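# Load four desk cartons onto cart, park in yellow bay

## Task

Move all four cartons from the desk onto the utility cart so that none overhangs the edges of the cart's trays, then bring the cart into the yellow bay so that each of its four wheels sits fully inside the taped outline and touches none of the tape. At the end the robot must not be holding or touching anything it picked up, nothing may stay in place only because the robot props it, and the robot must be upright and not leaning: it has to let go and back away. Loose items may occasionally get nudged by something else.

## Robot and tools

ROBOT. A Hello Robot Stretch 3: a two-wheeled base (0.33 m long, 0.34 m wide) that drives straight and turns in place but cannot slide sideways. It has one arm on a vertical mast. The arm reaches out to the robot's right, so to carry the gripper forward or back you drive the base. Turns pivot about the point midway between the drive wheels, 0.05 m behind the front edge. With the arm pulled in and the wrist folded, a turn sweeps a 0.28 m radius; an unfolded level wrist reaches further. Base speed is 0.30 m/s and 1.9 rad/s only with the arm stowed (lift_m < 0.30, arm_m < 0.03, wrist_yaw_rad > 2.54); otherwise 0.10 m/s and 0.63 rad/s.

FRAMES. Base frame: origin on the floor between the drive wheels, x forward, y left, z up. hand_pose is reported in it, located where the closed fingertips meet. Odometry frame is the base frame at the start; heading is positive to the left, from -3.142 to 3.142.

execute_actions takes "actions", a list run in order. Each action may hold "robot", "steps" (control steps, 1 to 450, 30 per second, default 1) and "until" (ends the action early once all its conditions hold; needs "steps"). {"steps": n} alone just waits. "robot" is one command, a list of up to 8 commands run one after another, or {"stop": true}, which brakes everything and clears the queue. A command may contain:
- "base": exactly one of {"translate_m": d}, a relative drive in metres from where the base is when that command begins, forward positive, |d| at most 1; or {"rotate_rad": d}, a relative turn in radians, counter-clockwise (left) positive, |d| at most 3.2.
- "joints": a dictionary of absolute targets, each a single number, for any of: lift_m (arm height on mast, 0 to 1.1 m), arm_m (extension, 0 to 0.52 m), wrist_yaw_rad (-1.345 to 4.42; 0 along the arm, positive toward the front, 3.0 folded over the base), wrist_pitch_rad (-1.57 to 0.451; 0 level, negative tips fingers down), wrist_roll_rad (-2.911 to 2.911; 0 fingers side by side), gripper_m (-0.089 to 0.179, larger is wider; the actual fingertip gap is about 0.007 m smaller when nearly shut, 0.025 m smaller when fully open, zero below 0.007), head_pan_rad (-3.953 to 1.73; 0 forward, positive left, -1.57 looks along the arm), head_tilt_rad (-1.53 to 0.419; negative looks down). Unnamed joints keep their old target.
- "contact_limits": {"arm_m": effort percent 1 to 100}, how hard the arm may push before halting; lasts until arm_m's next command.
- In a list, {"pause_s": s} waits up to 15 s.
Motions continue across later actions and while you think. A new command takes over immediately and discards the remainder of an older queue. In a queue the next command starts only after the previous one ends "done" (or "off_target" for base and gripper). Any invalid value rejects the whole call and nothing runs.

Waiting: {"robot": {...}, "steps": 450, "until": {"robot": {"status": "ended"}}} waits until nothing reads moving and no queue runs. Other conditions use [op, value] with "=", "!=", "<", "<=", ">", ">=", e.g. "lift_m": [">", 0.3], or a status word; "any": {"status": "ended"} fires when the first motion ends.

zoom_image: {"camera": one of head_camera, nav_camera, wrist_camera, "region": [x0, y0, x1, y1]} in pixels from the top-left, at most 504 by 504; gives a finer crop of that camera's latest image. head_camera and nav_camera are on the head and aim with head_pan_rad/head_tilt_rad; wrist_camera is on the gripper.

finished_scene: {"scene": number}; ends the scene for good and reports success. Only call it once everything has come to rest.

RESULTS. Each call returns one image per camera plus lines: base_status (with progress of translate_m or rotate_rad toward its goal), joint_goals, joint_status, measured_speeds, refusals/queue/queue_left, base_odometry, turned_by_wheels and turned_by_imu, base_tilt (degrees, forward and right positive, a few degrees of fixed bias), motor_effort (percent, bracket is peak since last result; noisy with fixed offsets), lidar_m (12 ranges in metres, 30-degree sectors, first straight ahead then counter-clockwise, seen at 0.17 m height, "-" nothing), wrist_depth_mm and head_depth_mm (7x7 median depths). Status words: moving, done, off_target (stopped short; may still push), contact_stop (lift or arm hit something and went slack), time_out, stopped, not_commanded, torque_fault (wrist servo off about 10 s, joint limp, goals refused). robot.on_its_own appears when the robot changed a goal itself, a joint is slack or off, a motor shows load at rest, or the base leans. Lines starting refused:, dropped:, replaced: explain rejected goals, abandoned queue items, or how a replaced motion ended.

GRIPPING. Close to a gripper_m below the object's width to grasp; open at least 0.02 above the touch value to release. Neither reading nor "done" proves a hold; check cameras. Over-squeezing triggers a stall guard that weakens the grip.

CAUTIONS. Fold or unfold the wrist only with lift_m 0.32 to 0.95, wrist_pitch_rad -0.4, roll near 0; once folded the lift may go to 0.25. With wrist_yaw_rad below -0.4 keep pitch at -0.5 or lower. Pushing something rigid with the gripper higher than about 0.45 m can tip the robot, worse with higher contact limits or a second push after a contact_stop. Driving while the gripper holds or presses on something fixed, or snagging furniture (especially reversing), can tip it: reverse the last move in small steps, pull the gripper away, and lower lift_m to about 0.2 if still tipped. Avoid dropping cartons, slamming, hard impacts and prolonged hard pushing (wrist servos shut off).

Each tool is called after "Emit:" as name([rows], argument=value, ...), one row to a line, values as JSON.

## Session

Emit:
execute_actions(actions=[])

Scene clock: 0.00 s.
robot.base_odometry: x=+0.000 y=+0.000 heading=+0.000 (m, m, rad; robot's odometry frame)
robot.turned_by_wheels: +0.000 (rad since the last result)
robot.turned_by_imu: +0.000 (rad since the last result)
robot.base_tilt: forward=+0.1 right=-0.9 (deg)
robot.lidar_m: 0.91 1.99 1.90 2.25 1.78 1.23 1.75 1.64 1.58 1.62 2.17 0.92
robot.head_depth_mm: 1914 2885 2924 2928 2346 1333 851 / 1909 2930 3041 3030 2443 1324 859 / 1920 2898 3203 3143 2550 1306 865 / 1944 2748 3351 3366 2713 2692 2200 / 1952 2964 3584 3518 3536 2883 2221 / 1955 3001 3403 3474 3530 3237 2171 / 1988 2813 2956 2998 3114 2984 2187
robot.base_status: not_commanded
robot.joint_positions: lift_m=+0.514 arm_m=-0.001 wrist_yaw_rad=+3.026 wrist_pitch_rad=-0.485 wrist_roll_rad=-0.020 gripper_m=+0.037 head_pan_rad=-0.015 head_tilt_rad=-0.005
robot.joint_goals: lift_m=+0.514 arm_m=-0.001 wrist_yaw_rad=+3.026 wrist_pitch_rad=-0.485 wrist_roll_rad=-0.020 gripper_m=+0.037 head_pan_rad=-0.015 head_tilt_rad=-0.005
robot.joint_status: lift_m=not_commanded arm_m=not_commanded wrist_yaw_rad=not_commanded wrist_pitch_rad=not_commanded wrist_roll_rad=not_commanded gripper_m=not_commanded head_pan_rad=not_commanded head_tilt_rad=not_commanded
robot.measured_speeds: translate_m=+0.000 rotate_rad=+0.000 lift_m=+0.000 arm_m=+0.000 wrist_yaw_rad=+0.000 wrist_pitch_rad=+0.000 wrist_roll_rad=+0.000 head_pan_rad=+0.000 head_tilt_rad=+0.000
robot: refusals=0 queue=idle queue_left=0
robot.motor_effort: left_wheel=+0 right_wheel=+0 lift_m=+29 arm_m=-1 wrist_yaw_rad=+0 wrist_pitch_rad=+7 wrist_roll_rad=+0 gripper_m=+0 head_pan_rad=+0 head_tilt_rad=+3 (%)
robot.hand_pose: x=+0.0035 y=+0.0698 z=+0.5121 quat_wxyz=(+0.208, +0.688, +0.132, +0.683) (m; robot's base frame)
robot.wrist_depth_mm: - - - - - - - / - - - - - - - / - - - - - - - / 978 956 - - - - - / 781 822 857 845 931 900 933 / 696 701 - 723 769 752 785 / 594 622 620 645 636 673 684
pictures: head_camera (sideways: a quarter turn clockwise sets it upright), nav_camera (sideways: a quarter turn counterclockwise sets it upright), wrist_camera
Images, in order (width x height): head_camera 896x504, nav_camera 672x504, wrist_camera 644x364.

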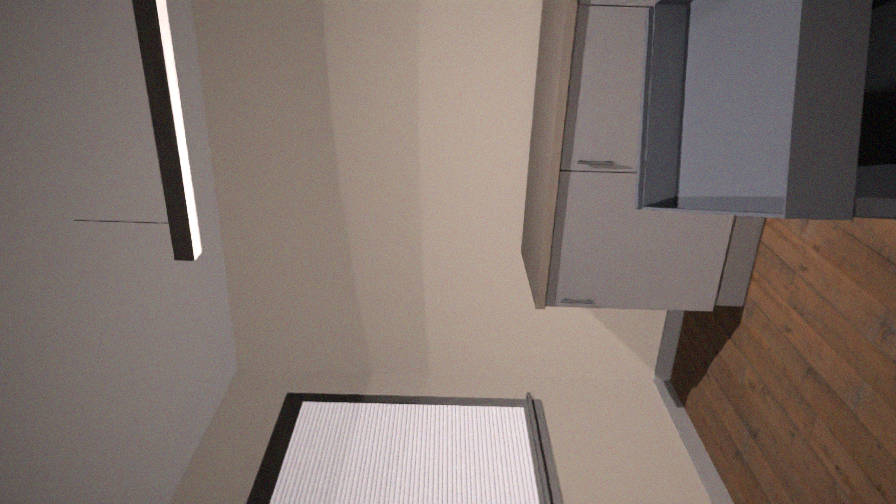

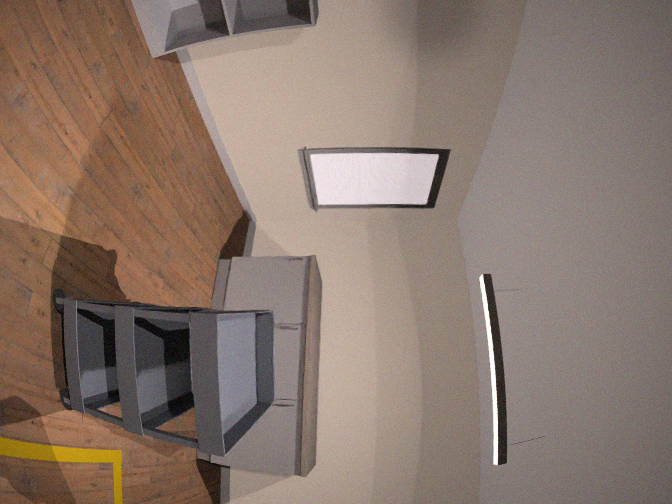

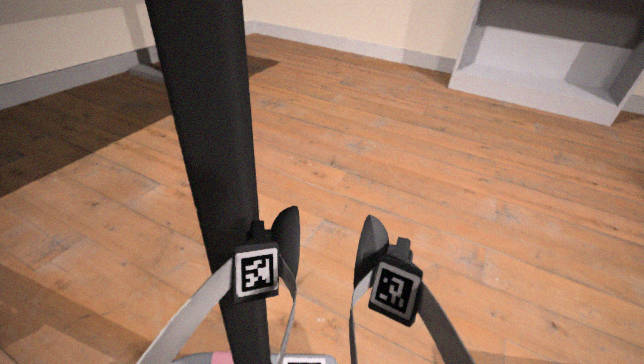

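Emit:
execute_actions([
  {"robot":{"joints":{"head_pan_rad":-0.7,"head_tilt_rad":-0.7}},"steps":100,"until":{"robot":{"status":"ended"}}},
])

Emit:
execute_actions([
  {"robot":{"joints":{"head_pan_rad":-1.9,"head_tilt_rad":-0.7}},"steps":100,"until":{"robot":{"status":"ended"}}},
])

Emit:
execute_actions([
  {"robot":{"joints":{"head_pan_rad":-3.5,"head_tilt_rad":-0.5}},"steps":100,"until":{"robot":{"status":"ended"}}},
])

Scene clock: 4.50 s.
robot.base_odometry: x=+0.000 y=+0.000 heading=+0.000 (m, m, rad; robot's odometry frame)
robot.turned_by_wheels: +0.000 (rad since the last result)
robot.turned_by_imu: +0.000 (rad since the last result)
robot.base_tilt: forward=+0.2 right=-1.0 (deg)
robot.lidar_m: 0.91 1.99 1.90 2.25 1.78 1.23 1.75 1.64 1.58 1.62 2.15 0.92
robot.head_depth_mm: 2720 2837 2665 2080 1671 1398 1201 / 2839 3199 2749 2051 1664 1396 1198 / 2812 3103 2694 2044 1655 1377 1186 / 2706 3054 2640 2014 1638 1372 1183 / 2204 2406 2505 1873 1546 1364 1176 / 2145 2266 1138 1300 1492 1350 1169 / 2098 1336 1059 1248 1438 1352 1160
robot.base_status: not_commanded
robot.joint_positions: lift_m=+0.514 arm_m=-0.001 wrist_yaw_rad=+3.026 wrist_pitch_rad=-0.485 wrist_roll_rad=-0.020 gripper_m=+0.037 head_pan_rad=-0.693 head_tilt_rad=-0.691
robot.joint_goals: lift_m=+0.514 arm_m=-0.001 wrist_yaw_rad=+3.026 wrist_pitch_rad=-0.485 wrist_roll_rad=-0.020 gripper_m=+0.037 head_pan_rad=-0.700 head_tilt_rad=-0.700
robot.joint_status: lift_m=not_commanded arm_m=not_commanded wrist_yaw_rad=not_commanded wrist_pitch_rad=not_commanded wrist_roll_rad=not_commanded gripper_m=not_commanded head_pan_rad=done head_tilt_rad=done
robot.measured_speeds: translate_m=+0.000 rotate_rad=+0.000 lift_m=+0.000 arm_m=+0.000 wrist_yaw_rad=+0.000 wrist_pitch_rad=+0.000 wrist_roll_rad=+0.000 head_pan_rad=+0.000 head_tilt_rad=+0.000
robot: refusals=0 queue=done queue_left=0
robot.motor_effort: left_wheel=+0(1) right_wheel=+0(0) lift_m=+30(30) arm_m=-1(0) wrist_yaw_rad=+0(0) wrist_pitch_rad=+7(7) wrist_roll_rad=-1(1) gripper_m=+0(0) head_pan_rad=-4(50) head_tilt_rad=-5(46) (%)
robot.hand_pose: x=+0.0035 y=+0.0698 z=+0.5121 quat_wxyz=(+0.208, +0.688, +0.132, +0.683) (m; robot's base frame)
robot.wrist_depth_mm: - - - - - - - / - - - - - - - / - - - - - - - / 957 996 - - - - - / 807 804 837 884 926 924 934 / 683 720 - 733 753 781 788 / 606 613 612 655 639 661 689
pictures: head_camera (sideways: a quarter turn clockwise sets it upright), nav_camera (sideways: a quarter turn counterclockwise sets it upright), wrist_camera
Images, in order (width x height): head_camera 896x504, nav_camera 672x504, wrist_camera 644x364.

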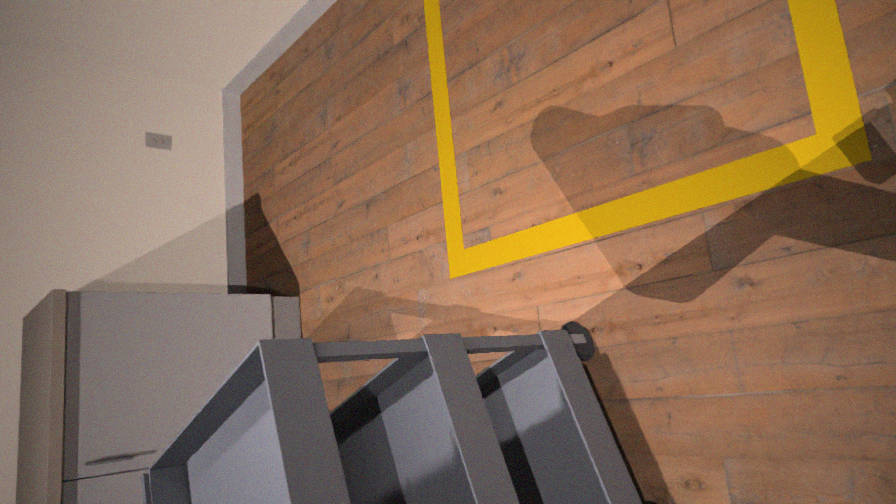

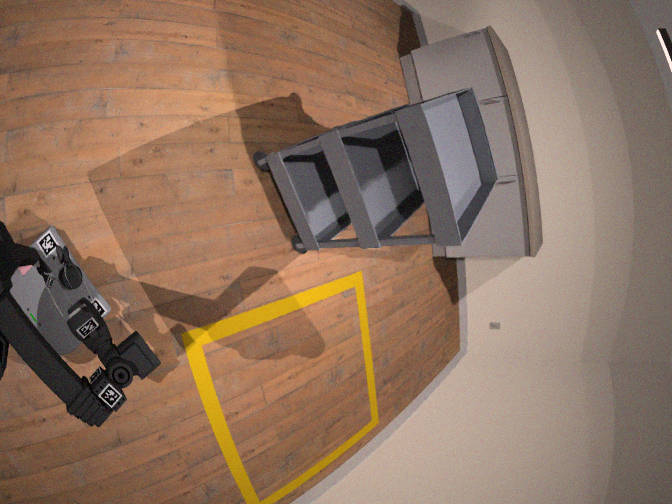

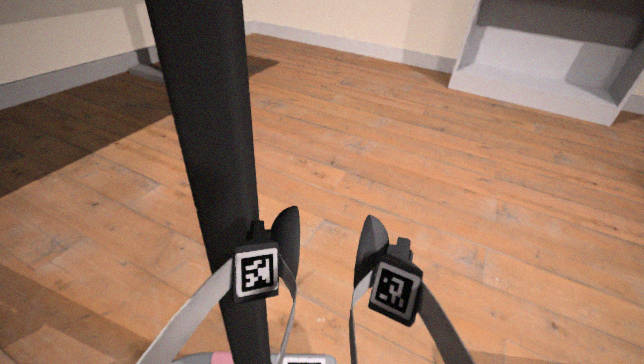

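Scene clock: 5.70 s.
robot.base_odometry: x=+0.000 y=+0.000 heading=+0.000 (m, m, rad; robot's odometry frame)
robot.turned_by_wheels: +0.000 (rad since the last result)
robot.turned_by_imu: +0.000 (rad since the last result)
robot.base_tilt: forward=+0.1 right=-0.9 (deg)
robot.lidar_m: 0.91 2.00 1.89 2.25 1.78 1.23 1.74 1.64 1.58 1.63 2.16 0.92
robot.head_depth_mm: 1306 1456 1632 1876 1680 1405 1203 / 1322 1478 1675 1895 1649 1386 1199 / 1346 1514 1711 1904 1640 1380 1185 / 1368 1525 1732 1933 1630 1377 1180 / 1381 1551 1777 1945 1620 1363 1175 / 1408 1580 1817 1978 1614 1356 1169 / 1428 1614 1849 1961 1590 1345 1168
robot.base_status: not_commanded
robot.joint_positions: lift_m=+0.514 arm_m=-0.001 wrist_yaw_rad=+3.026 wrist_pitch_rad=-0.485 wrist_roll_rad=-0.020 gripper_m=+0.037 head_pan_rad=-1.893 head_tilt_rad=-0.691
robot.joint_goals: lift_m=+0.514 arm_m=-0.001 wrist_yaw_rad=+3.026 wrist_pitch_rad=-0.485 wrist_roll_rad=-0.020 gripper_m=+0.037 head_pan_rad=-1.900 head_tilt_rad=-0.700
robot.joint_status: lift_m=not_commanded arm_m=not_commanded wrist_yaw_rad=not_commanded wrist_pitch_rad=not_commanded wrist_roll_rad=not_commanded gripper_m=not_commanded head_pan_rad=done head_tilt_rad=done
robot.measured_speeds: translate_m=+0.000 rotate_rad=+0.000 lift_m=+0.000 arm_m=+0.000 wrist_yaw_rad=+0.000 wrist_pitch_rad=+0.000 wrist_roll_rad=+0.000 head_pan_rad=+0.000 head_tilt_rad=+0.000
robot: refusals=0 queue=done queue_left=0
robot.motor_effort: left_wheel=+1(0) right_wheel=+0(0) lift_m=+30(30) arm_m=-1(0) wrist_yaw_rad=+1(1) wrist_pitch_rad=+7(7) wrist_roll_rad=+0(0) gripper_m=-1(0) head_pan_rad=-4(53) head_tilt_rad=-6(5) (%)
robot.hand_pose: x=+0.0035 y=+0.0698 z=+0.5121 quat_wxyz=(+0.208, +0.688, +0.132, +0.683) (m; robot's base frame)
robot.wrist_depth_mm: - - - - - - - / - - - - - - - / - - - - - - - / 972 986 - - - - - / 803 817 825 867 916 919 948 / 685 700 - 728 768 774 772 / 601 631 619 629 643 666 661
pictures: head_camera (sideways: a quarter turn clockwise sets it upright), nav_camera (sideways: a quarter turn counterclockwise sets it upright), wrist_camera
Images, in order (width x height): head_camera 896x504, nav_camera 672x504, wrist_camera 644x364.

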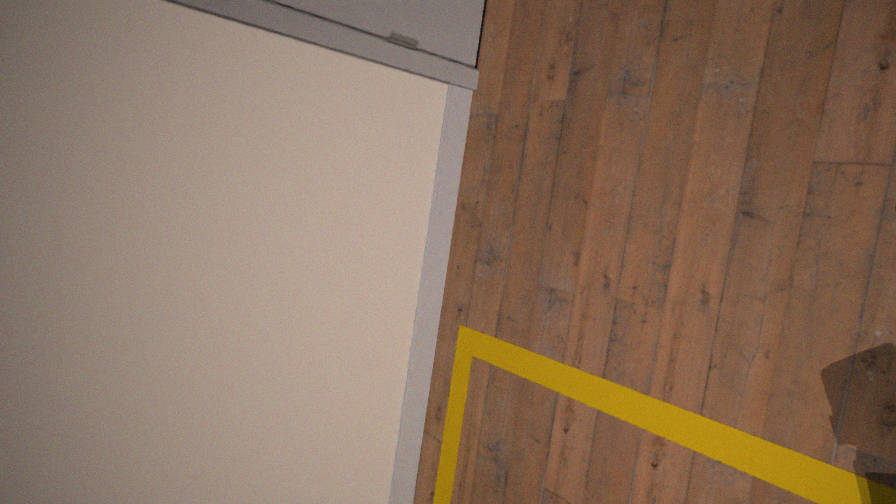

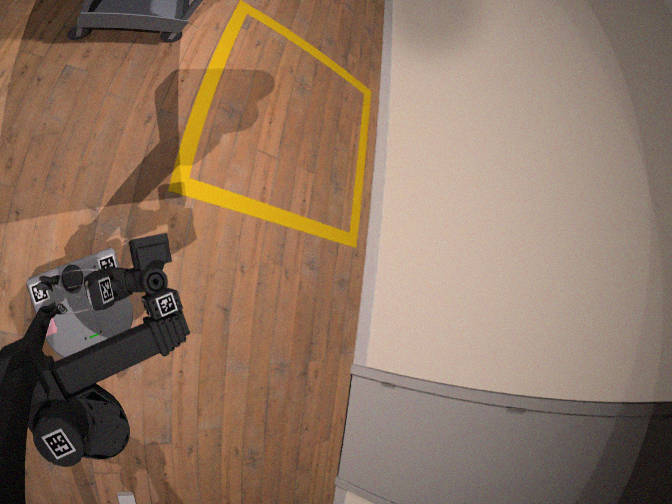

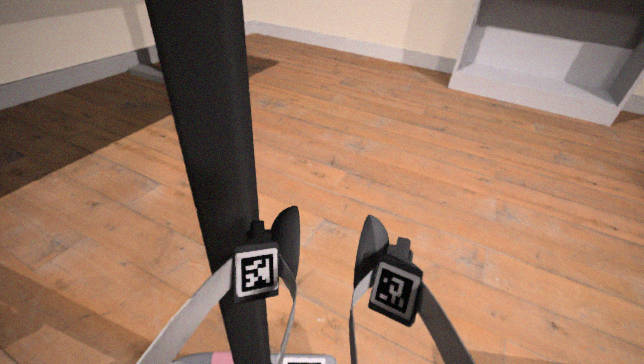

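Scene clock: 7.07 s.
robot.base_odometry: x=+0.000 y=+0.000 heading=+0.000 (m, m, rad; robot's odometry frame)
robot.turned_by_wheels: +0.000 (rad since the last result)
robot.turned_by_imu: +0.000 (rad since the last result)
robot.base_tilt: forward=+0.2 right=-0.9 (deg)
robot.lidar_m: 0.91 1.99 1.89 2.26 1.78 1.23 1.75 1.64 1.58 1.63 2.16 0.92
robot.head_depth_mm: 1396 1510 1617 1185 1944 1600 1316 / 1408 1529 1635 1153 1927 1581 1315 / 1425 1557 1648 1167 1917 1559 1300 / 1448 1570 1693 1130 1888 1567 1297 / 1456 1587 1710 1166 1888 1545 1290 / 1484 1610 1772 1911 1934 1541 1284 / 1485 1636 1803 2000 1929 1532 1276
robot.base_status: not_commanded
robot.joint_positions: lift_m=+0.514 arm_m=-0.001 wrist_yaw_rad=+3.026 wrist_pitch_rad=-0.485 wrist_roll_rad=-0.020 gripper_m=+0.037 head_pan_rad=-3.493 head_tilt_rad=-0.508
robot.joint_goals: lift_m=+0.514 arm_m=-0.001 wrist_yaw_rad=+3.026 wrist_pitch_rad=-0.485 wrist_roll_rad=-0.020 gripper_m=+0.037 head_pan_rad=-3.500 head_tilt_rad=-0.500
robot.joint_status: lift_m=not_commanded arm_m=not_commanded wrist_yaw_rad=not_commanded wrist_pitch_rad=not_commanded wrist_roll_rad=not_commanded gripper_m=not_commanded head_pan_rad=done head_tilt_rad=done
robot.measured_speeds: translate_m=+0.000 rotate_rad=+0.000 lift_m=+0.000 arm_m=+0.000 wrist_yaw_rad=+0.000 wrist_pitch_rad=+0.000 wrist_roll_rad=+0.000 head_pan_rad=+0.000 head_tilt_rad=+0.000
robot: refusals=0 queue=done queue_left=0
robot.motor_effort: left_wheel=+0(0) right_wheel=+0(0) lift_m=+30(30) arm_m=-1(0) wrist_yaw_rad=+1(0) wrist_pitch_rad=+7(7) wrist_roll_rad=+0(0) gripper_m=+0(1) head_pan_rad=-5(52) head_tilt_rad=+5(26) (%)
robot.hand_pose: x=+0.0035 y=+0.0698 z=+0.5121 quat_wxyz=(+0.208, +0.688, +0.132, +0.683) (m; robot's base frame)
robot.wrist_depth_mm: - - - - - - - / - - - - - - - / - - - - - - - / 958 972 - - - - - / 799 797 851 876 886 920 961 / 697 693 - 722 747 749 787 / 605 608 630 629 642 655 690
pictures: head_camera (sideways: a quarter turn clockwise sets it upright), nav_camera (sideways: a quarter turn counterclockwise sets it upright), wrist_camera
Images, in order (width x height): head_camera 896x504, nav_camera 672x504, wrist_camera 644x364.

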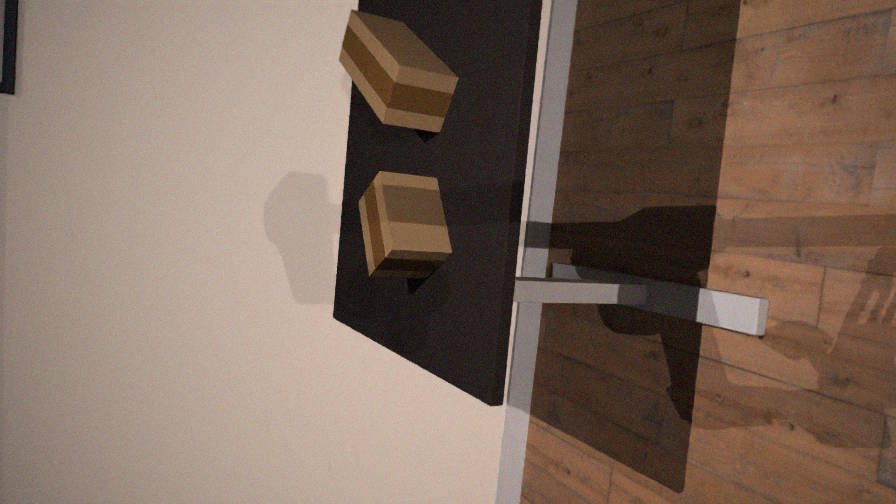

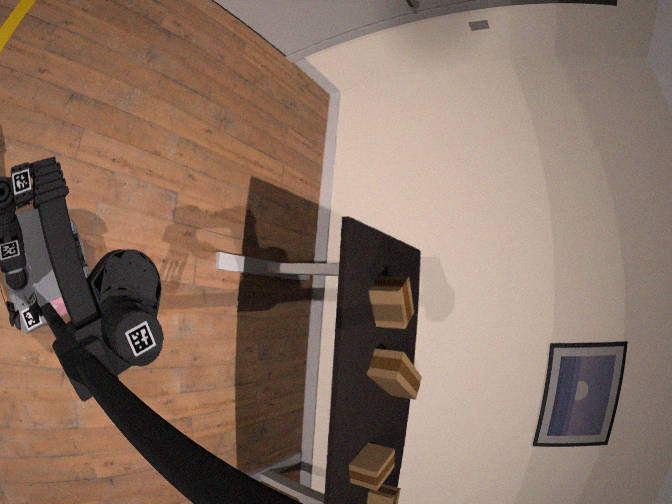

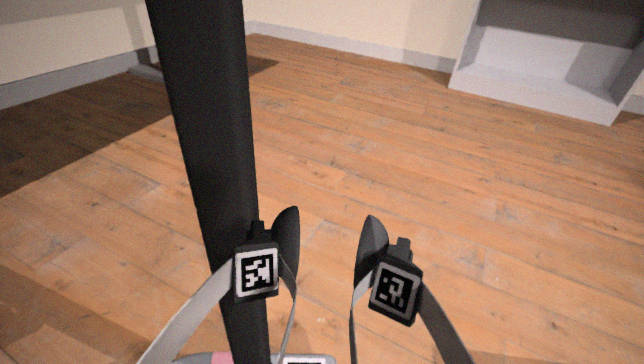

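Emit:
execute_actions([
  {"robot":{"base":{"translate_m":0.5},"joints":{"head_pan_rad":-0.35,"head_tilt_rad":-0.9,"wrist_pitch_rad":-0.4,"wrist_yaw_rad":1.57,"lift_m":0.62,"arm_m":0.06,"gripper_m":0.1}},"steps":200,"until":{"robot":{"wrist_yaw_rad":["<",1.8]}}},
  {"robot":{"joints":{"wrist_pitch_rad":-0.8,"wrist_roll_rad":1.57}},"steps":300,"until":{"robot":{"status":"ended"}}},
])

Scene clock: 59.63 s.
robot.base_odometry: x=+0.500 y=+0.000 heading=+0.000 (m, m, rad; robot's odometry frame)
robot.turned_by_wheels: +0.000 (rad since the last result)
robot.turned_by_imu: +0.001 (rad since the last result)
robot.base_tilt: forward=+0.1 right=-0.9 (deg)
robot.lidar_m: 0.42 2.05 1.66 1.75 1.87 2.14 1.71 1.91 1.81 1.86 0.52 0.42
robot.head_depth_mm: 1776 890 765 955 1036 1278 1161 / 1708 938 756 987 967 1261 1148 / 1709 926 752 644 956 1225 1126 / 1729 914 744 668 933 1210 1121 / 1739 903 739 678 1186 1218 1112 / 1821 2148 1880 1614 1403 1236 1109 / 1898 2194 1915 1609 1389 1229 1098
robot.base_status: done (translate_m +0.5000 of +0.5000)
robot.joint_positions: lift_m=+0.620 arm_m=+0.060 wrist_yaw_rad=+1.573 wrist_pitch_rad=-0.807 wrist_roll_rad=+1.566 gripper_m=+0.100 head_pan_rad=-0.357 head_tilt_rad=-0.889
robot.joint_goals: lift_m=+0.620 arm_m=+0.060 wrist_yaw_rad=+1.570 wrist_pitch_rad=-0.800 wrist_roll_rad=+1.570 gripper_m=+0.100 head_pan_rad=-0.350 head_tilt_rad=-0.900
robot.joint_status: lift_m=done arm_m=done wrist_yaw_rad=done wrist_pitch_rad=done wrist_roll_rad=done gripper_m=done head_pan_rad=done head_tilt_rad=done
robot.measured_speeds: translate_m=+0.000 rotate_rad=+0.000 lift_m=+0.000 arm_m=+0.000 wrist_yaw_rad=+0.000 wrist_pitch_rad=+0.000 wrist_roll_rad=+0.000 head_pan_rad=+0.000 head_tilt_rad=+0.000
robot: refusals=0 queue=done queue_left=0
robot.motor_effort: left_wheel=+0(8) right_wheel=+0(4) lift_m=+33(33) arm_m=+5(5) wrist_yaw_rad=-3(5) wrist_pitch_rad=+4(8) wrist_roll_rad=+2(2) gripper_m=+0(80) head_pan_rad=+5(53) head_tilt_rad=-7(36) (%)
robot.hand_pose: x=+0.1383 y=-0.2044 z=+0.5567 quat_wxyz=(+0.280, +0.652, -0.649, -0.276) (m; robot's base frame)
robot.wrist_depth_mm: - 685 338 731 621 583 490 / - 700 357 736 671 588 502 / - 706 385 752 686 601 499 / - 604 400 716 722 601 507 / - 370 - 933 746 616 521 / - - - 995 805 589 551 / - - - - 802 593 539
pictures: head_camera (sideways: a quarter turn clockwise sets it upright), nav_camera (sideways: a quarter turn counterclockwise sets it upright), wrist_camera
Images, in order (width x height): head_camera 896x504, nav_camera 672x504, wrist_camera 644x364.

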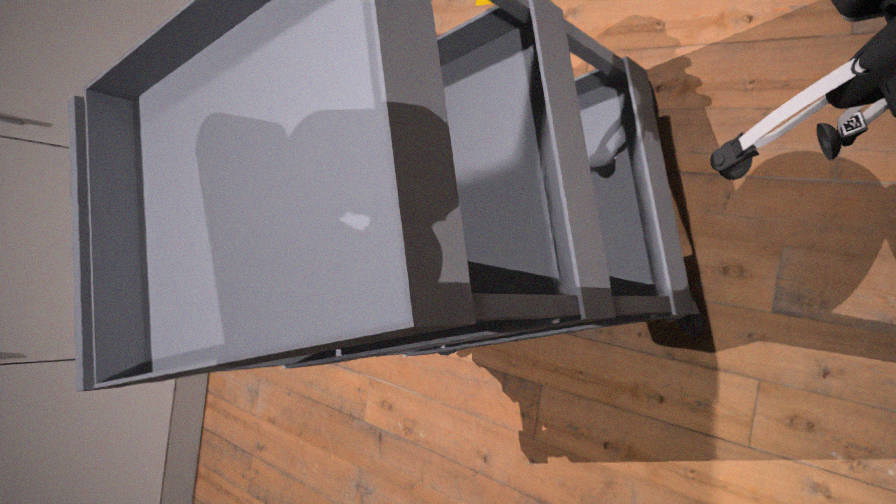

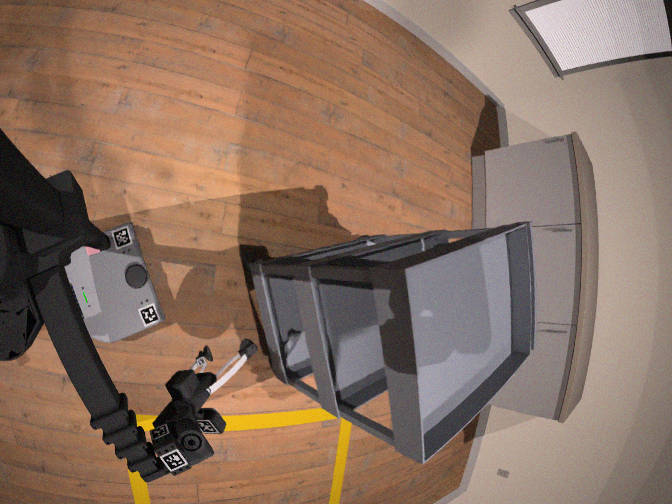

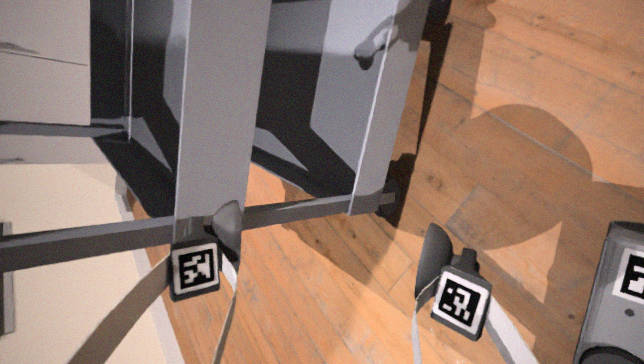

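Emit:
zoom_image(camera="wrist_camera", region=[330, 0, 510, 240])

Region (330, 0, 510, 240) of wrist_camera's 644x364 image, scaled by 2.100; it fills the left 378 columns of this view, and the rest is white.

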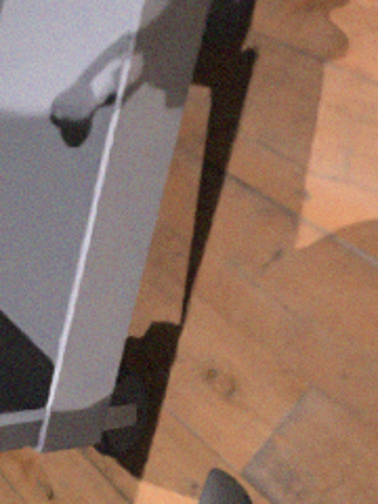

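Emit:
execute_actions([
  {"robot":{"base":{"translate_m":0.31},"joints":{"head_pan_rad":-0.9,"head_tilt_rad":-1.2,"wrist_pitch_rad":-1.0,"lift_m":0.68,"arm_m":0.125}},"steps":300,"until":{"robot":{"status":"ended"}}},
])

Scene clock: 89.73 s.
robot.base_odometry: x=+0.810 y=+0.000 heading=+0.000 (m, m, rad; robot's odometry frame)
robot.turned_by_wheels: +0.000 (rad since the last result)
robot.turned_by_imu: +0.001 (rad since the last result)
robot.base_tilt: forward=+0.2 right=-1.0 (deg)
robot.lidar_m: 1.79 1.90 1.49 1.71 2.07 2.41 2.01 2.05 1.96 0.28 0.15 0.15
robot.head_depth_mm: 633 620 585 - 1299 - - / 645 619 566 885 1276 1207 - / 669 615 560 529 1262 1214 - / 670 610 557 514 828 - - / 664 603 553 510 816 1189 - / 655 599 548 779 1247 1168 1097 / 651 593 553 1314 1244 1158 1093
robot.base_status: done (translate_m +0.3100 of +0.3100)
robot.joint_positions: lift_m=+0.680 arm_m=+0.125 wrist_yaw_rad=+1.573 wrist_pitch_rad=-1.003 wrist_roll_rad=+1.566 gripper_m=+0.100 head_pan_rad=-0.893 head_tilt_rad=-1.185
robot.joint_goals: lift_m=+0.680 arm_m=+0.125 wrist_yaw_rad=+1.570 wrist_pitch_rad=-1.000 wrist_roll_rad=+1.570 gripper_m=+0.100 head_pan_rad=-0.900 head_tilt_rad=-1.200
robot.joint_status: lift_m=done arm_m=done wrist_yaw_rad=done wrist_pitch_rad=done wrist_roll_rad=done gripper_m=done head_pan_rad=done head_tilt_rad=done
robot.measured_speeds: translate_m=+0.000 rotate_rad=+0.000 lift_m=+0.000 arm_m=+0.000 wrist_yaw_rad=+0.000 wrist_pitch_rad=+0.000 wrist_roll_rad=+0.000 head_pan_rad=+0.000 head_tilt_rad=+0.000
robot: refusals=0 queue=done queue_left=0
robot.motor_effort: left_wheel=+0(7) right_wheel=+1(5) lift_m=+33(34) arm_m=+5(7) wrist_yaw_rad=-2(4) wrist_pitch_rad=+2(4) wrist_roll_rad=+1(2) gripper_m=+0(0) head_pan_rad=-5(46) head_tilt_rad=-9(36) (%)
robot.hand_pose: x=+0.0959 y=-0.2695 z=+0.5894 quat_wxyz=(+0.342, +0.621, -0.619, -0.338) (m; robot's base frame)
robot.wrist_depth_mm: - 484 362 292 243 405 522 / - 501 372 299 250 489 524 / - 505 377 304 250 532 538 / 564 523 389 307 259 599 544 / - 470 370 314 267 619 553 / - - 363 319 242 - - / - - 325 308 717 - -
pictures: head_camera (sideways: a quarter turn clockwise sets it upright), nav_camera (sideways: a quarter turn counterclockwise sets it upright), wrist_camera
Images, in order (width x height): head_camera 896x504, nav_camera 672x504, wrist_camera 644x364.

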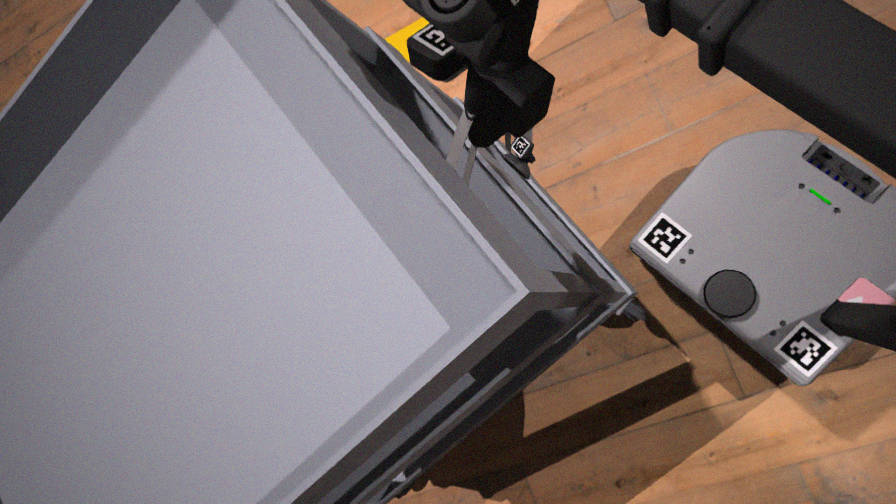

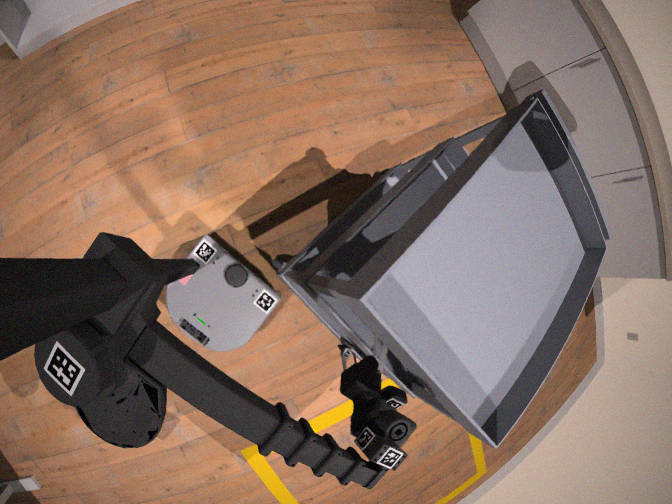

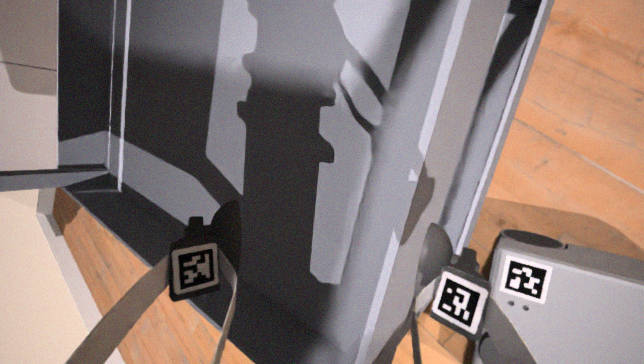

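Emit:
execute_actions([
  {"robot":[{"base":{"translate_m":-0.02}},{"joints":{"lift_m":0.6}}],"steps":300,"until":{"robot":{"status":"ended"}}},
])

Scene clock: 96.30 s.
robot.base_odometry: x=+0.790 y=+0.000 heading=+0.000 (m, m, rad; robot's odometry frame)
robot.turned_by_wheels: +0.000 (rad since the last result)
robot.turned_by_imu: -0.001 (rad since the last result)
robot.base_tilt: forward=+0.1 right=-0.9 (deg)
robot.lidar_m: 0.73 1.91 1.50 1.71 2.06 2.39 1.99 2.04 1.95 0.33 0.16 0.16
robot.head_depth_mm: 643 617 743 1445 1291 - 1125 / 650 618 571 905 1269 1216 - / 667 613 560 788 1263 1218 - / 669 608 556 517 1134 - - / 664 603 553 510 818 1191 - / 658 598 549 754 1248 1175 1097 / 651 593 552 1304 1247 1163 1096
robot.base_status: done (translate_m -0.0200 of -0.0200)
robot.joint_positions: lift_m=+0.600 arm_m=+0.125 wrist_yaw_rad=+1.573 wrist_pitch_rad=-1.003 wrist_roll_rad=+1.566 gripper_m=+0.100 head_pan_rad=-0.893 head_tilt_rad=-1.186
robot.joint_goals: lift_m=+0.600 arm_m=+0.125 wrist_yaw_rad=+1.570 wrist_pitch_rad=-1.000 wrist_roll_rad=+1.570 gripper_m=+0.100 head_pan_rad=-0.900 head_tilt_rad=-1.200
robot.joint_status: lift_m=done arm_m=done wrist_yaw_rad=done wrist_pitch_rad=done wrist_roll_rad=done gripper_m=done head_pan_rad=done head_tilt_rad=done
robot.measured_speeds: translate_m=+0.000 rotate_rad=+0.000 lift_m=+0.000 arm_m=+0.000 wrist_yaw_rad=+0.000 wrist_pitch_rad=+0.000 wrist_roll_rad=+0.000 head_pan_rad=+0.000 head_tilt_rad=+0.000
robot: refusals=0 queue=done queue_left=0
robot.motor_effort: left_wheel=+0(8) right_wheel=+0(4) lift_m=+26(35) arm_m=+5(5) wrist_yaw_rad=-3(3) wrist_pitch_rad=+2(2) wrist_roll_rad=+2(2) gripper_m=+0(1) head_pan_rad=-4(4) head_tilt_rad=-9(9) (%)
robot.hand_pose: x=+0.0958 y=-0.2695 z=+0.5097 quat_wxyz=(+0.342, +0.621, -0.619, -0.338) (m; robot's base frame)
robot.wrist_depth_mm: 462 330 248 199 160 426 472 / 479 339 254 135 182 510 477 / 490 344 259 144 464 527 478 / 496 356 262 152 482 550 489 / 426 370 253 159 510 569 507 / - 335 266 170 478 - - / - 281 274 193 660 - -
pictures: head_camera (sideways: a quarter turn clockwise sets it upright), nav_camera (sideways: a quarter turn counterclockwise sets it upright), wrist_camera
Images, in order (width x height): head_camera 896x504, nav_camera 672x504, wrist_camera 644x364.

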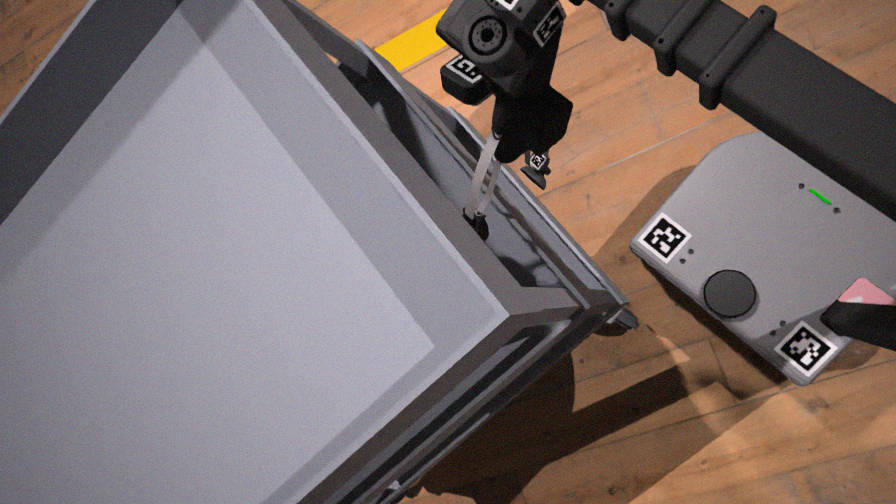

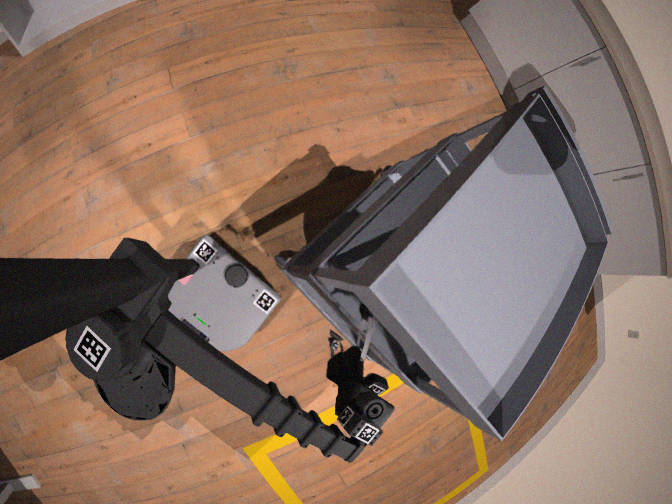

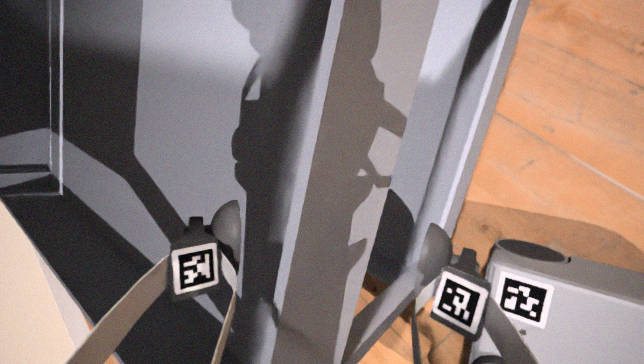

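Emit:
execute_actions([
  {"robot":[{"joints":{"gripper_m":-0.01,"lift_m":0.59}},{"base":{"translate_m":-0.9}}],"steps":130},
])

Emit:
execute_actions([
  {"steps":300,"until":{"robot":{"status":"ended"}}},
])

Scene clock: 105.40 s.
robot.base_odometry: x=+0.540 y=+0.000 heading=+0.000 (m, m, rad; robot's odometry frame)
robot.turned_by_wheels: +0.000 (rad since the last result)
robot.turned_by_imu: -0.001 (rad since the last result)
robot.base_tilt: forward=-0.2 right=-1.2 (deg)
robot.lidar_m: 0.46 2.03 1.64 1.74 1.90 2.18 1.75 1.92 1.83 0.40 0.16 0.15
robot.head_depth_mm: 1847 617 1507 1429 1291 - 1120 / 641 620 580 1372 1269 1221 - / 656 613 562 860 1264 1220 - / 665 607 557 517 1144 - - / 662 603 552 510 817 1188 - / 658 597 548 522 1245 1168 1098 / 650 592 546 1104 1247 1163 1089
robot.base_status: moving (translate_m -0.2502 of -0.9000)
robot.joint_positions: lift_m=+0.590 arm_m=+0.125 wrist_yaw_rad=+1.563 wrist_pitch_rad=-0.951 wrist_roll_rad=+1.574 gripper_m=-0.009 head_pan_rad=-0.893 head_tilt_rad=-1.186
robot.joint_goals: lift_m=+0.590 arm_m=+0.125 wrist_yaw_rad=+1.570 wrist_pitch_rad=-1.000 wrist_roll_rad=+1.570 gripper_m=-0.010 head_pan_rad=-0.900 head_tilt_rad=-1.200
robot.joint_status: lift_m=done arm_m=done wrist_yaw_rad=done wrist_pitch_rad=done wrist_roll_rad=done gripper_m=done head_pan_rad=done head_tilt_rad=done
robot.measured_speeds: translate_m=-0.100 rotate_rad=+0.000 lift_m=+0.000 arm_m=+0.000 wrist_yaw_rad=+0.000 wrist_pitch_rad=+0.000 wrist_roll_rad=+0.000 head_pan_rad=+0.000 head_tilt_rad=+0.000
robot: refusals=0 queue=running queue_left=0
robot.motor_effort: left_wheel=+1(8) right_wheel=-8(27) lift_m=+27(30) arm_m=+2(5) wrist_yaw_rad=+8(9) wrist_pitch_rad=-24(33) wrist_roll_rad=-3(3) gripper_m=-18(93) head_pan_rad=-4(4) head_tilt_rad=-9(8) (%)
robot.hand_pose: x=+0.1076 y=-0.2710 z=+0.5061 quat_wxyz=(+0.322, +0.625, -0.632, -0.326) (m; robot's base frame)
robot.wrist_depth_mm: 498 353 257 133 443 436 463 / 511 368 258 140 456 507 464 / 534 374 265 144 465 518 473 / 547 387 271 148 497 532 474 / 534 399 294 149 503 553 476 / - 370 298 159 437 595 - / - 317 287 172 353 601 -
pictures: head_camera (sideways: a quarter turn clockwise sets it upright), nav_camera (sideways: a quarter turn counterclockwise sets it upright), wrist_camera
Images, in order (width x height): head_camera 896x504, nav_camera 672x504, wrist_camera 644x364.

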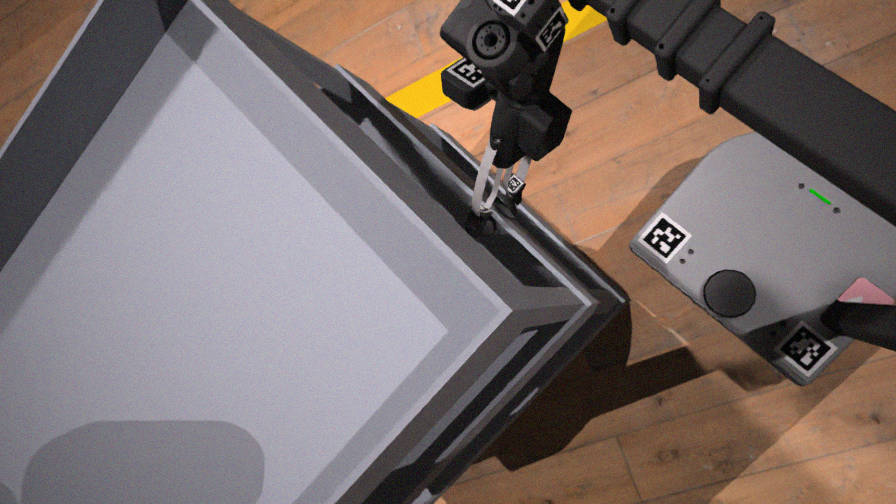

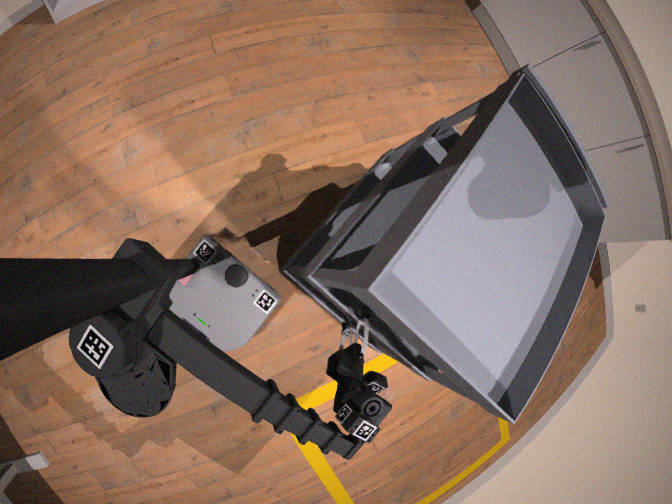

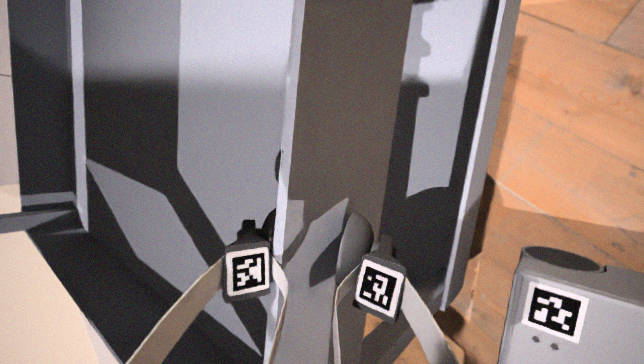

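Scene clock: 112.60 s.
robot.base_odometry: x=-0.110 y=+0.000 heading=+0.000 (m, m, rad; robot's odometry frame)
robot.turned_by_wheels: +0.000 (rad since the last result)
robot.turned_by_imu: -0.004 (rad since the last result)
robot.base_tilt: forward=+0.1 right=-0.9 (deg)
robot.lidar_m: 0.25 2.08 1.95 2.30 1.58 1.13 1.65 1.58 1.52 1.57 0.16 0.15
robot.head_depth_mm: 1854 1642 1519 1425 1287 - 1122 / 636 624 1483 1412 1270 1213 - / 640 615 562 1035 1271 1215 - / 641 607 556 513 728 - - / 646 603 553 509 793 1194 - / 657 599 548 506 1107 1173 1097 / 650 593 543 513 1215 1170 1092
robot.base_status: done (translate_m -0.9000 of -0.9000)
robot.joint_positions: lift_m=+0.590 arm_m=+0.125 wrist_yaw_rad=+1.569 wrist_pitch_rad=-0.959 wrist_roll_rad=+1.559 gripper_m=-0.009 head_pan_rad=-0.893 head_tilt_rad=-1.186
robot.joint_goals: lift_m=+0.590 arm_m=+0.125 wrist_yaw_rad=+1.570 wrist_pitch_rad=-1.000 wrist_roll_rad=+1.570 gripper_m=-0.010 head_pan_rad=-0.900 head_tilt_rad=-1.200
robot.joint_status: lift_m=done arm_m=done wrist_yaw_rad=done wrist_pitch_rad=done wrist_roll_rad=done gripper_m=done head_pan_rad=done head_tilt_rad=done
robot.measured_speeds: translate_m=+0.000 rotate_rad=+0.000 lift_m=+0.000 arm_m=+0.000 wrist_yaw_rad=+0.000 wrist_pitch_rad=+0.000 wrist_roll_rad=+0.000 head_pan_rad=+0.000 head_tilt_rad=+0.000
robot: refusals=0 queue=done queue_left=0
robot.on_its_own: wrist_pitch_rad is at rest, and its effort (-21) is outside its rest range (-20 to +32)
robot.motor_effort: left_wheel=+3(5) right_wheel=-5(9) lift_m=+24(27) arm_m=+3(2) wrist_yaw_rad=+2(8) wrist_pitch_rad=-21(24) wrist_roll_rad=+5(5) gripper_m=-18(18) head_pan_rad=-4(4) head_tilt_rad=-9(8) (%)
robot.hand_pose: x=+0.1058 y=-0.2702 z=+0.5051 quat_wxyz=(+0.330, +0.628, -0.626, -0.323) (m; robot's base frame)
robot.wrist_depth_mm: 445 353 255 176 474 540 464 / 521 362 258 172 493 531 473 / 533 370 266 169 500 544 466 / 536 382 267 165 496 532 481 / 539 390 289 154 500 538 470 / 539 409 286 152 481 443 - / 502 417 286 157 319 587 -
pictures: head_camera (sideways: a quarter turn clockwise sets it upright), nav_camera (sideways: a quarter turn counterclockwise sets it upright), wrist_camera
Images, in order (width x height): head_camera 896x504, nav_camera 672x504, wrist_camera 644x364.

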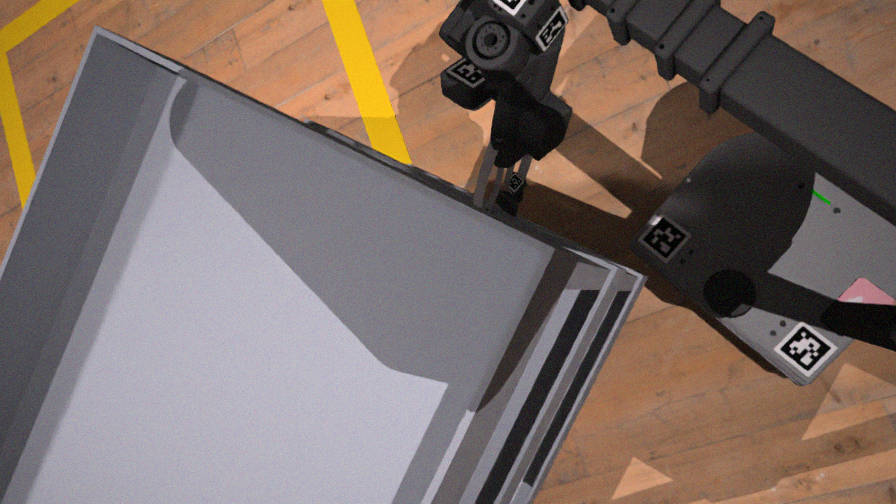

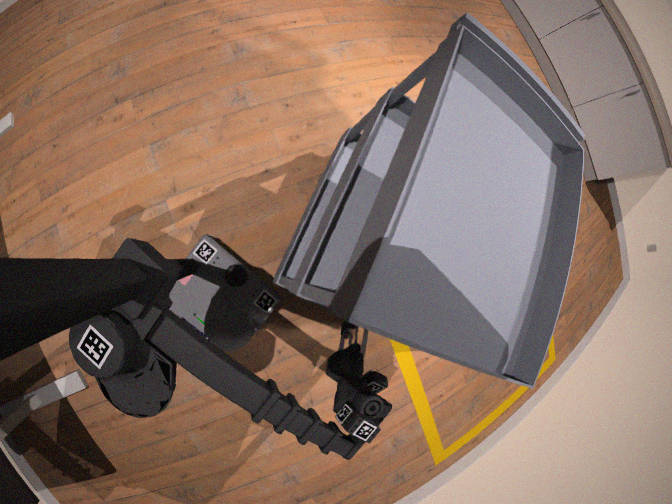

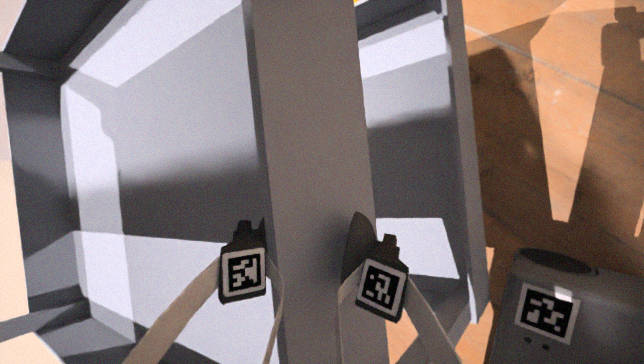

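Emit:
execute_actions([
  {"robot":[{"joints":{"gripper_m":0.1}},{"joints":{"lift_m":0.68}},{"base":{"translate_m":-0.4},"joints":{"arm_m":0.0,"head_pan_rad":-1.75,"head_tilt_rad":-0.75}}],"steps":300,"until":{"robot":{"x":["<",-0.22]}}},
  {"robot":{"joints":{"lift_m":1.05,"wrist_roll_rad":0,"gripper_m":0.179}},"steps":300,"until":{"robot":{"base_status":"done"}}},
  {"robot":{"base":{"rotate_rad":-2.04},"joints":{"wrist_pitch_rad":-1.5,"wrist_yaw_rad":0.0}},"steps":300,"until":{"robot":{"status":"ended"}}},
])

Scene clock: 133.90 s.
robot.base_odometry: x=-0.510 y=+0.000 heading=-2.040 (m, m, rad; robot's odometry frame)
robot.turned_by_wheels: -2.040 (rad since the last result)
robot.turned_by_imu: -2.028 (rad since the last result)
robot.base_tilt: forward=+0.1 right=-0.9 (deg)
robot.lidar_m: 1.31 1.41 0.75 0.48 0.51 2.40 2.16 1.50 1.29 0.77 1.30 1.37
robot.head_depth_mm: - - - - - 1320 1177 / - - - - - 1347 1130 / 1075 - - - - - - / 1051 - - - - - - / 1036 - - - - - 1129 / 1043 1192 1056 857 724 1346 1130 / 1034 1173 1350 1584 1524 1300 1163
robot.base_status: done (rotate_rad -2.0399 of -2.0400)
robot.joint_positions: lift_m=+1.050 arm_m=+0.000 wrist_yaw_rad=+0.003 wrist_pitch_rad=-1.496 wrist_roll_rad=+0.004 gripper_m=+0.179 head_pan_rad=-1.743 head_tilt_rad=-0.754
robot.joint_goals: lift_m=+1.050 arm_m=+0.000 wrist_yaw_rad=+0.000 wrist_pitch_rad=-1.500 wrist_roll_rad=+0.000 gripper_m=+0.179 head_pan_rad=-1.750 head_tilt_rad=-0.750
robot.joint_status: lift_m=done arm_m=done wrist_yaw_rad=done wrist_pitch_rad=done wrist_roll_rad=done gripper_m=done head_pan_rad=done head_tilt_rad=done
robot.measured_speeds: translate_m=+0.000 rotate_rad=+0.000 lift_m=+0.000 arm_m=+0.000 wrist_yaw_rad=+0.000 wrist_pitch_rad=+0.000 wrist_roll_rad=+0.000 head_pan_rad=+0.000 head_tilt_rad=+0.000
robot: refusals=0 queue=done queue_left=0
robot.motor_effort: left_wheel=+4(10) right_wheel=-2(7) lift_m=+33(33) arm_m=-5(6) wrist_yaw_rad=-4(6) wrist_pitch_rad=-2(22) wrist_roll_rad=-2(5) gripper_m=+0(84) head_pan_rad=-5(52) head_tilt_rad=+2(37) (%)
robot.hand_pose: x=-0.0216 y=-0.1404 z=+0.9312 quat_wxyz=(+0.518, +0.481, -0.518, -0.481) (m; robot's base frame)
robot.wrist_depth_mm: - - - - - - - / - - - - - - - / - - - - - - - / - - - - - - - / - - - - - - - / - - - - - - - / - - - - - - -
pictures: head_camera (sideways: a quarter turn clockwise sets it upright), nav_camera (sideways: a quarter turn counterclockwise sets it upright), wrist_camera
Images, in order (width x height): head_camera 896x504, nav_camera 672x504, wrist_camera 644x364.

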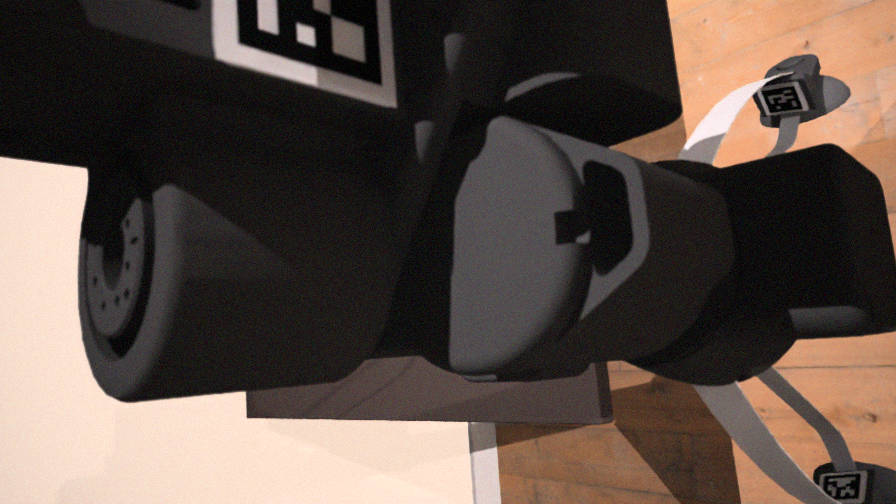

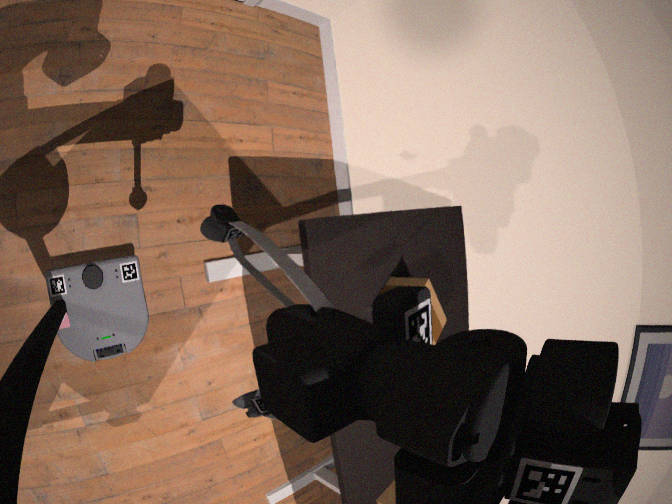

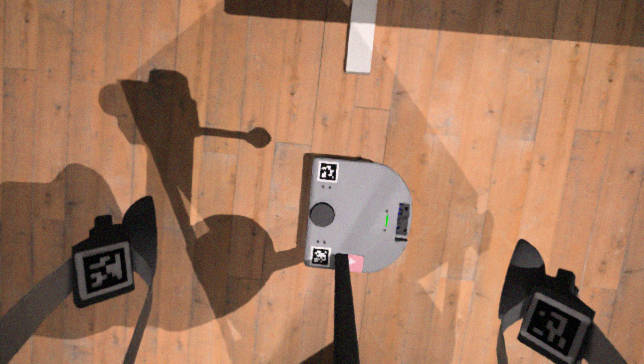

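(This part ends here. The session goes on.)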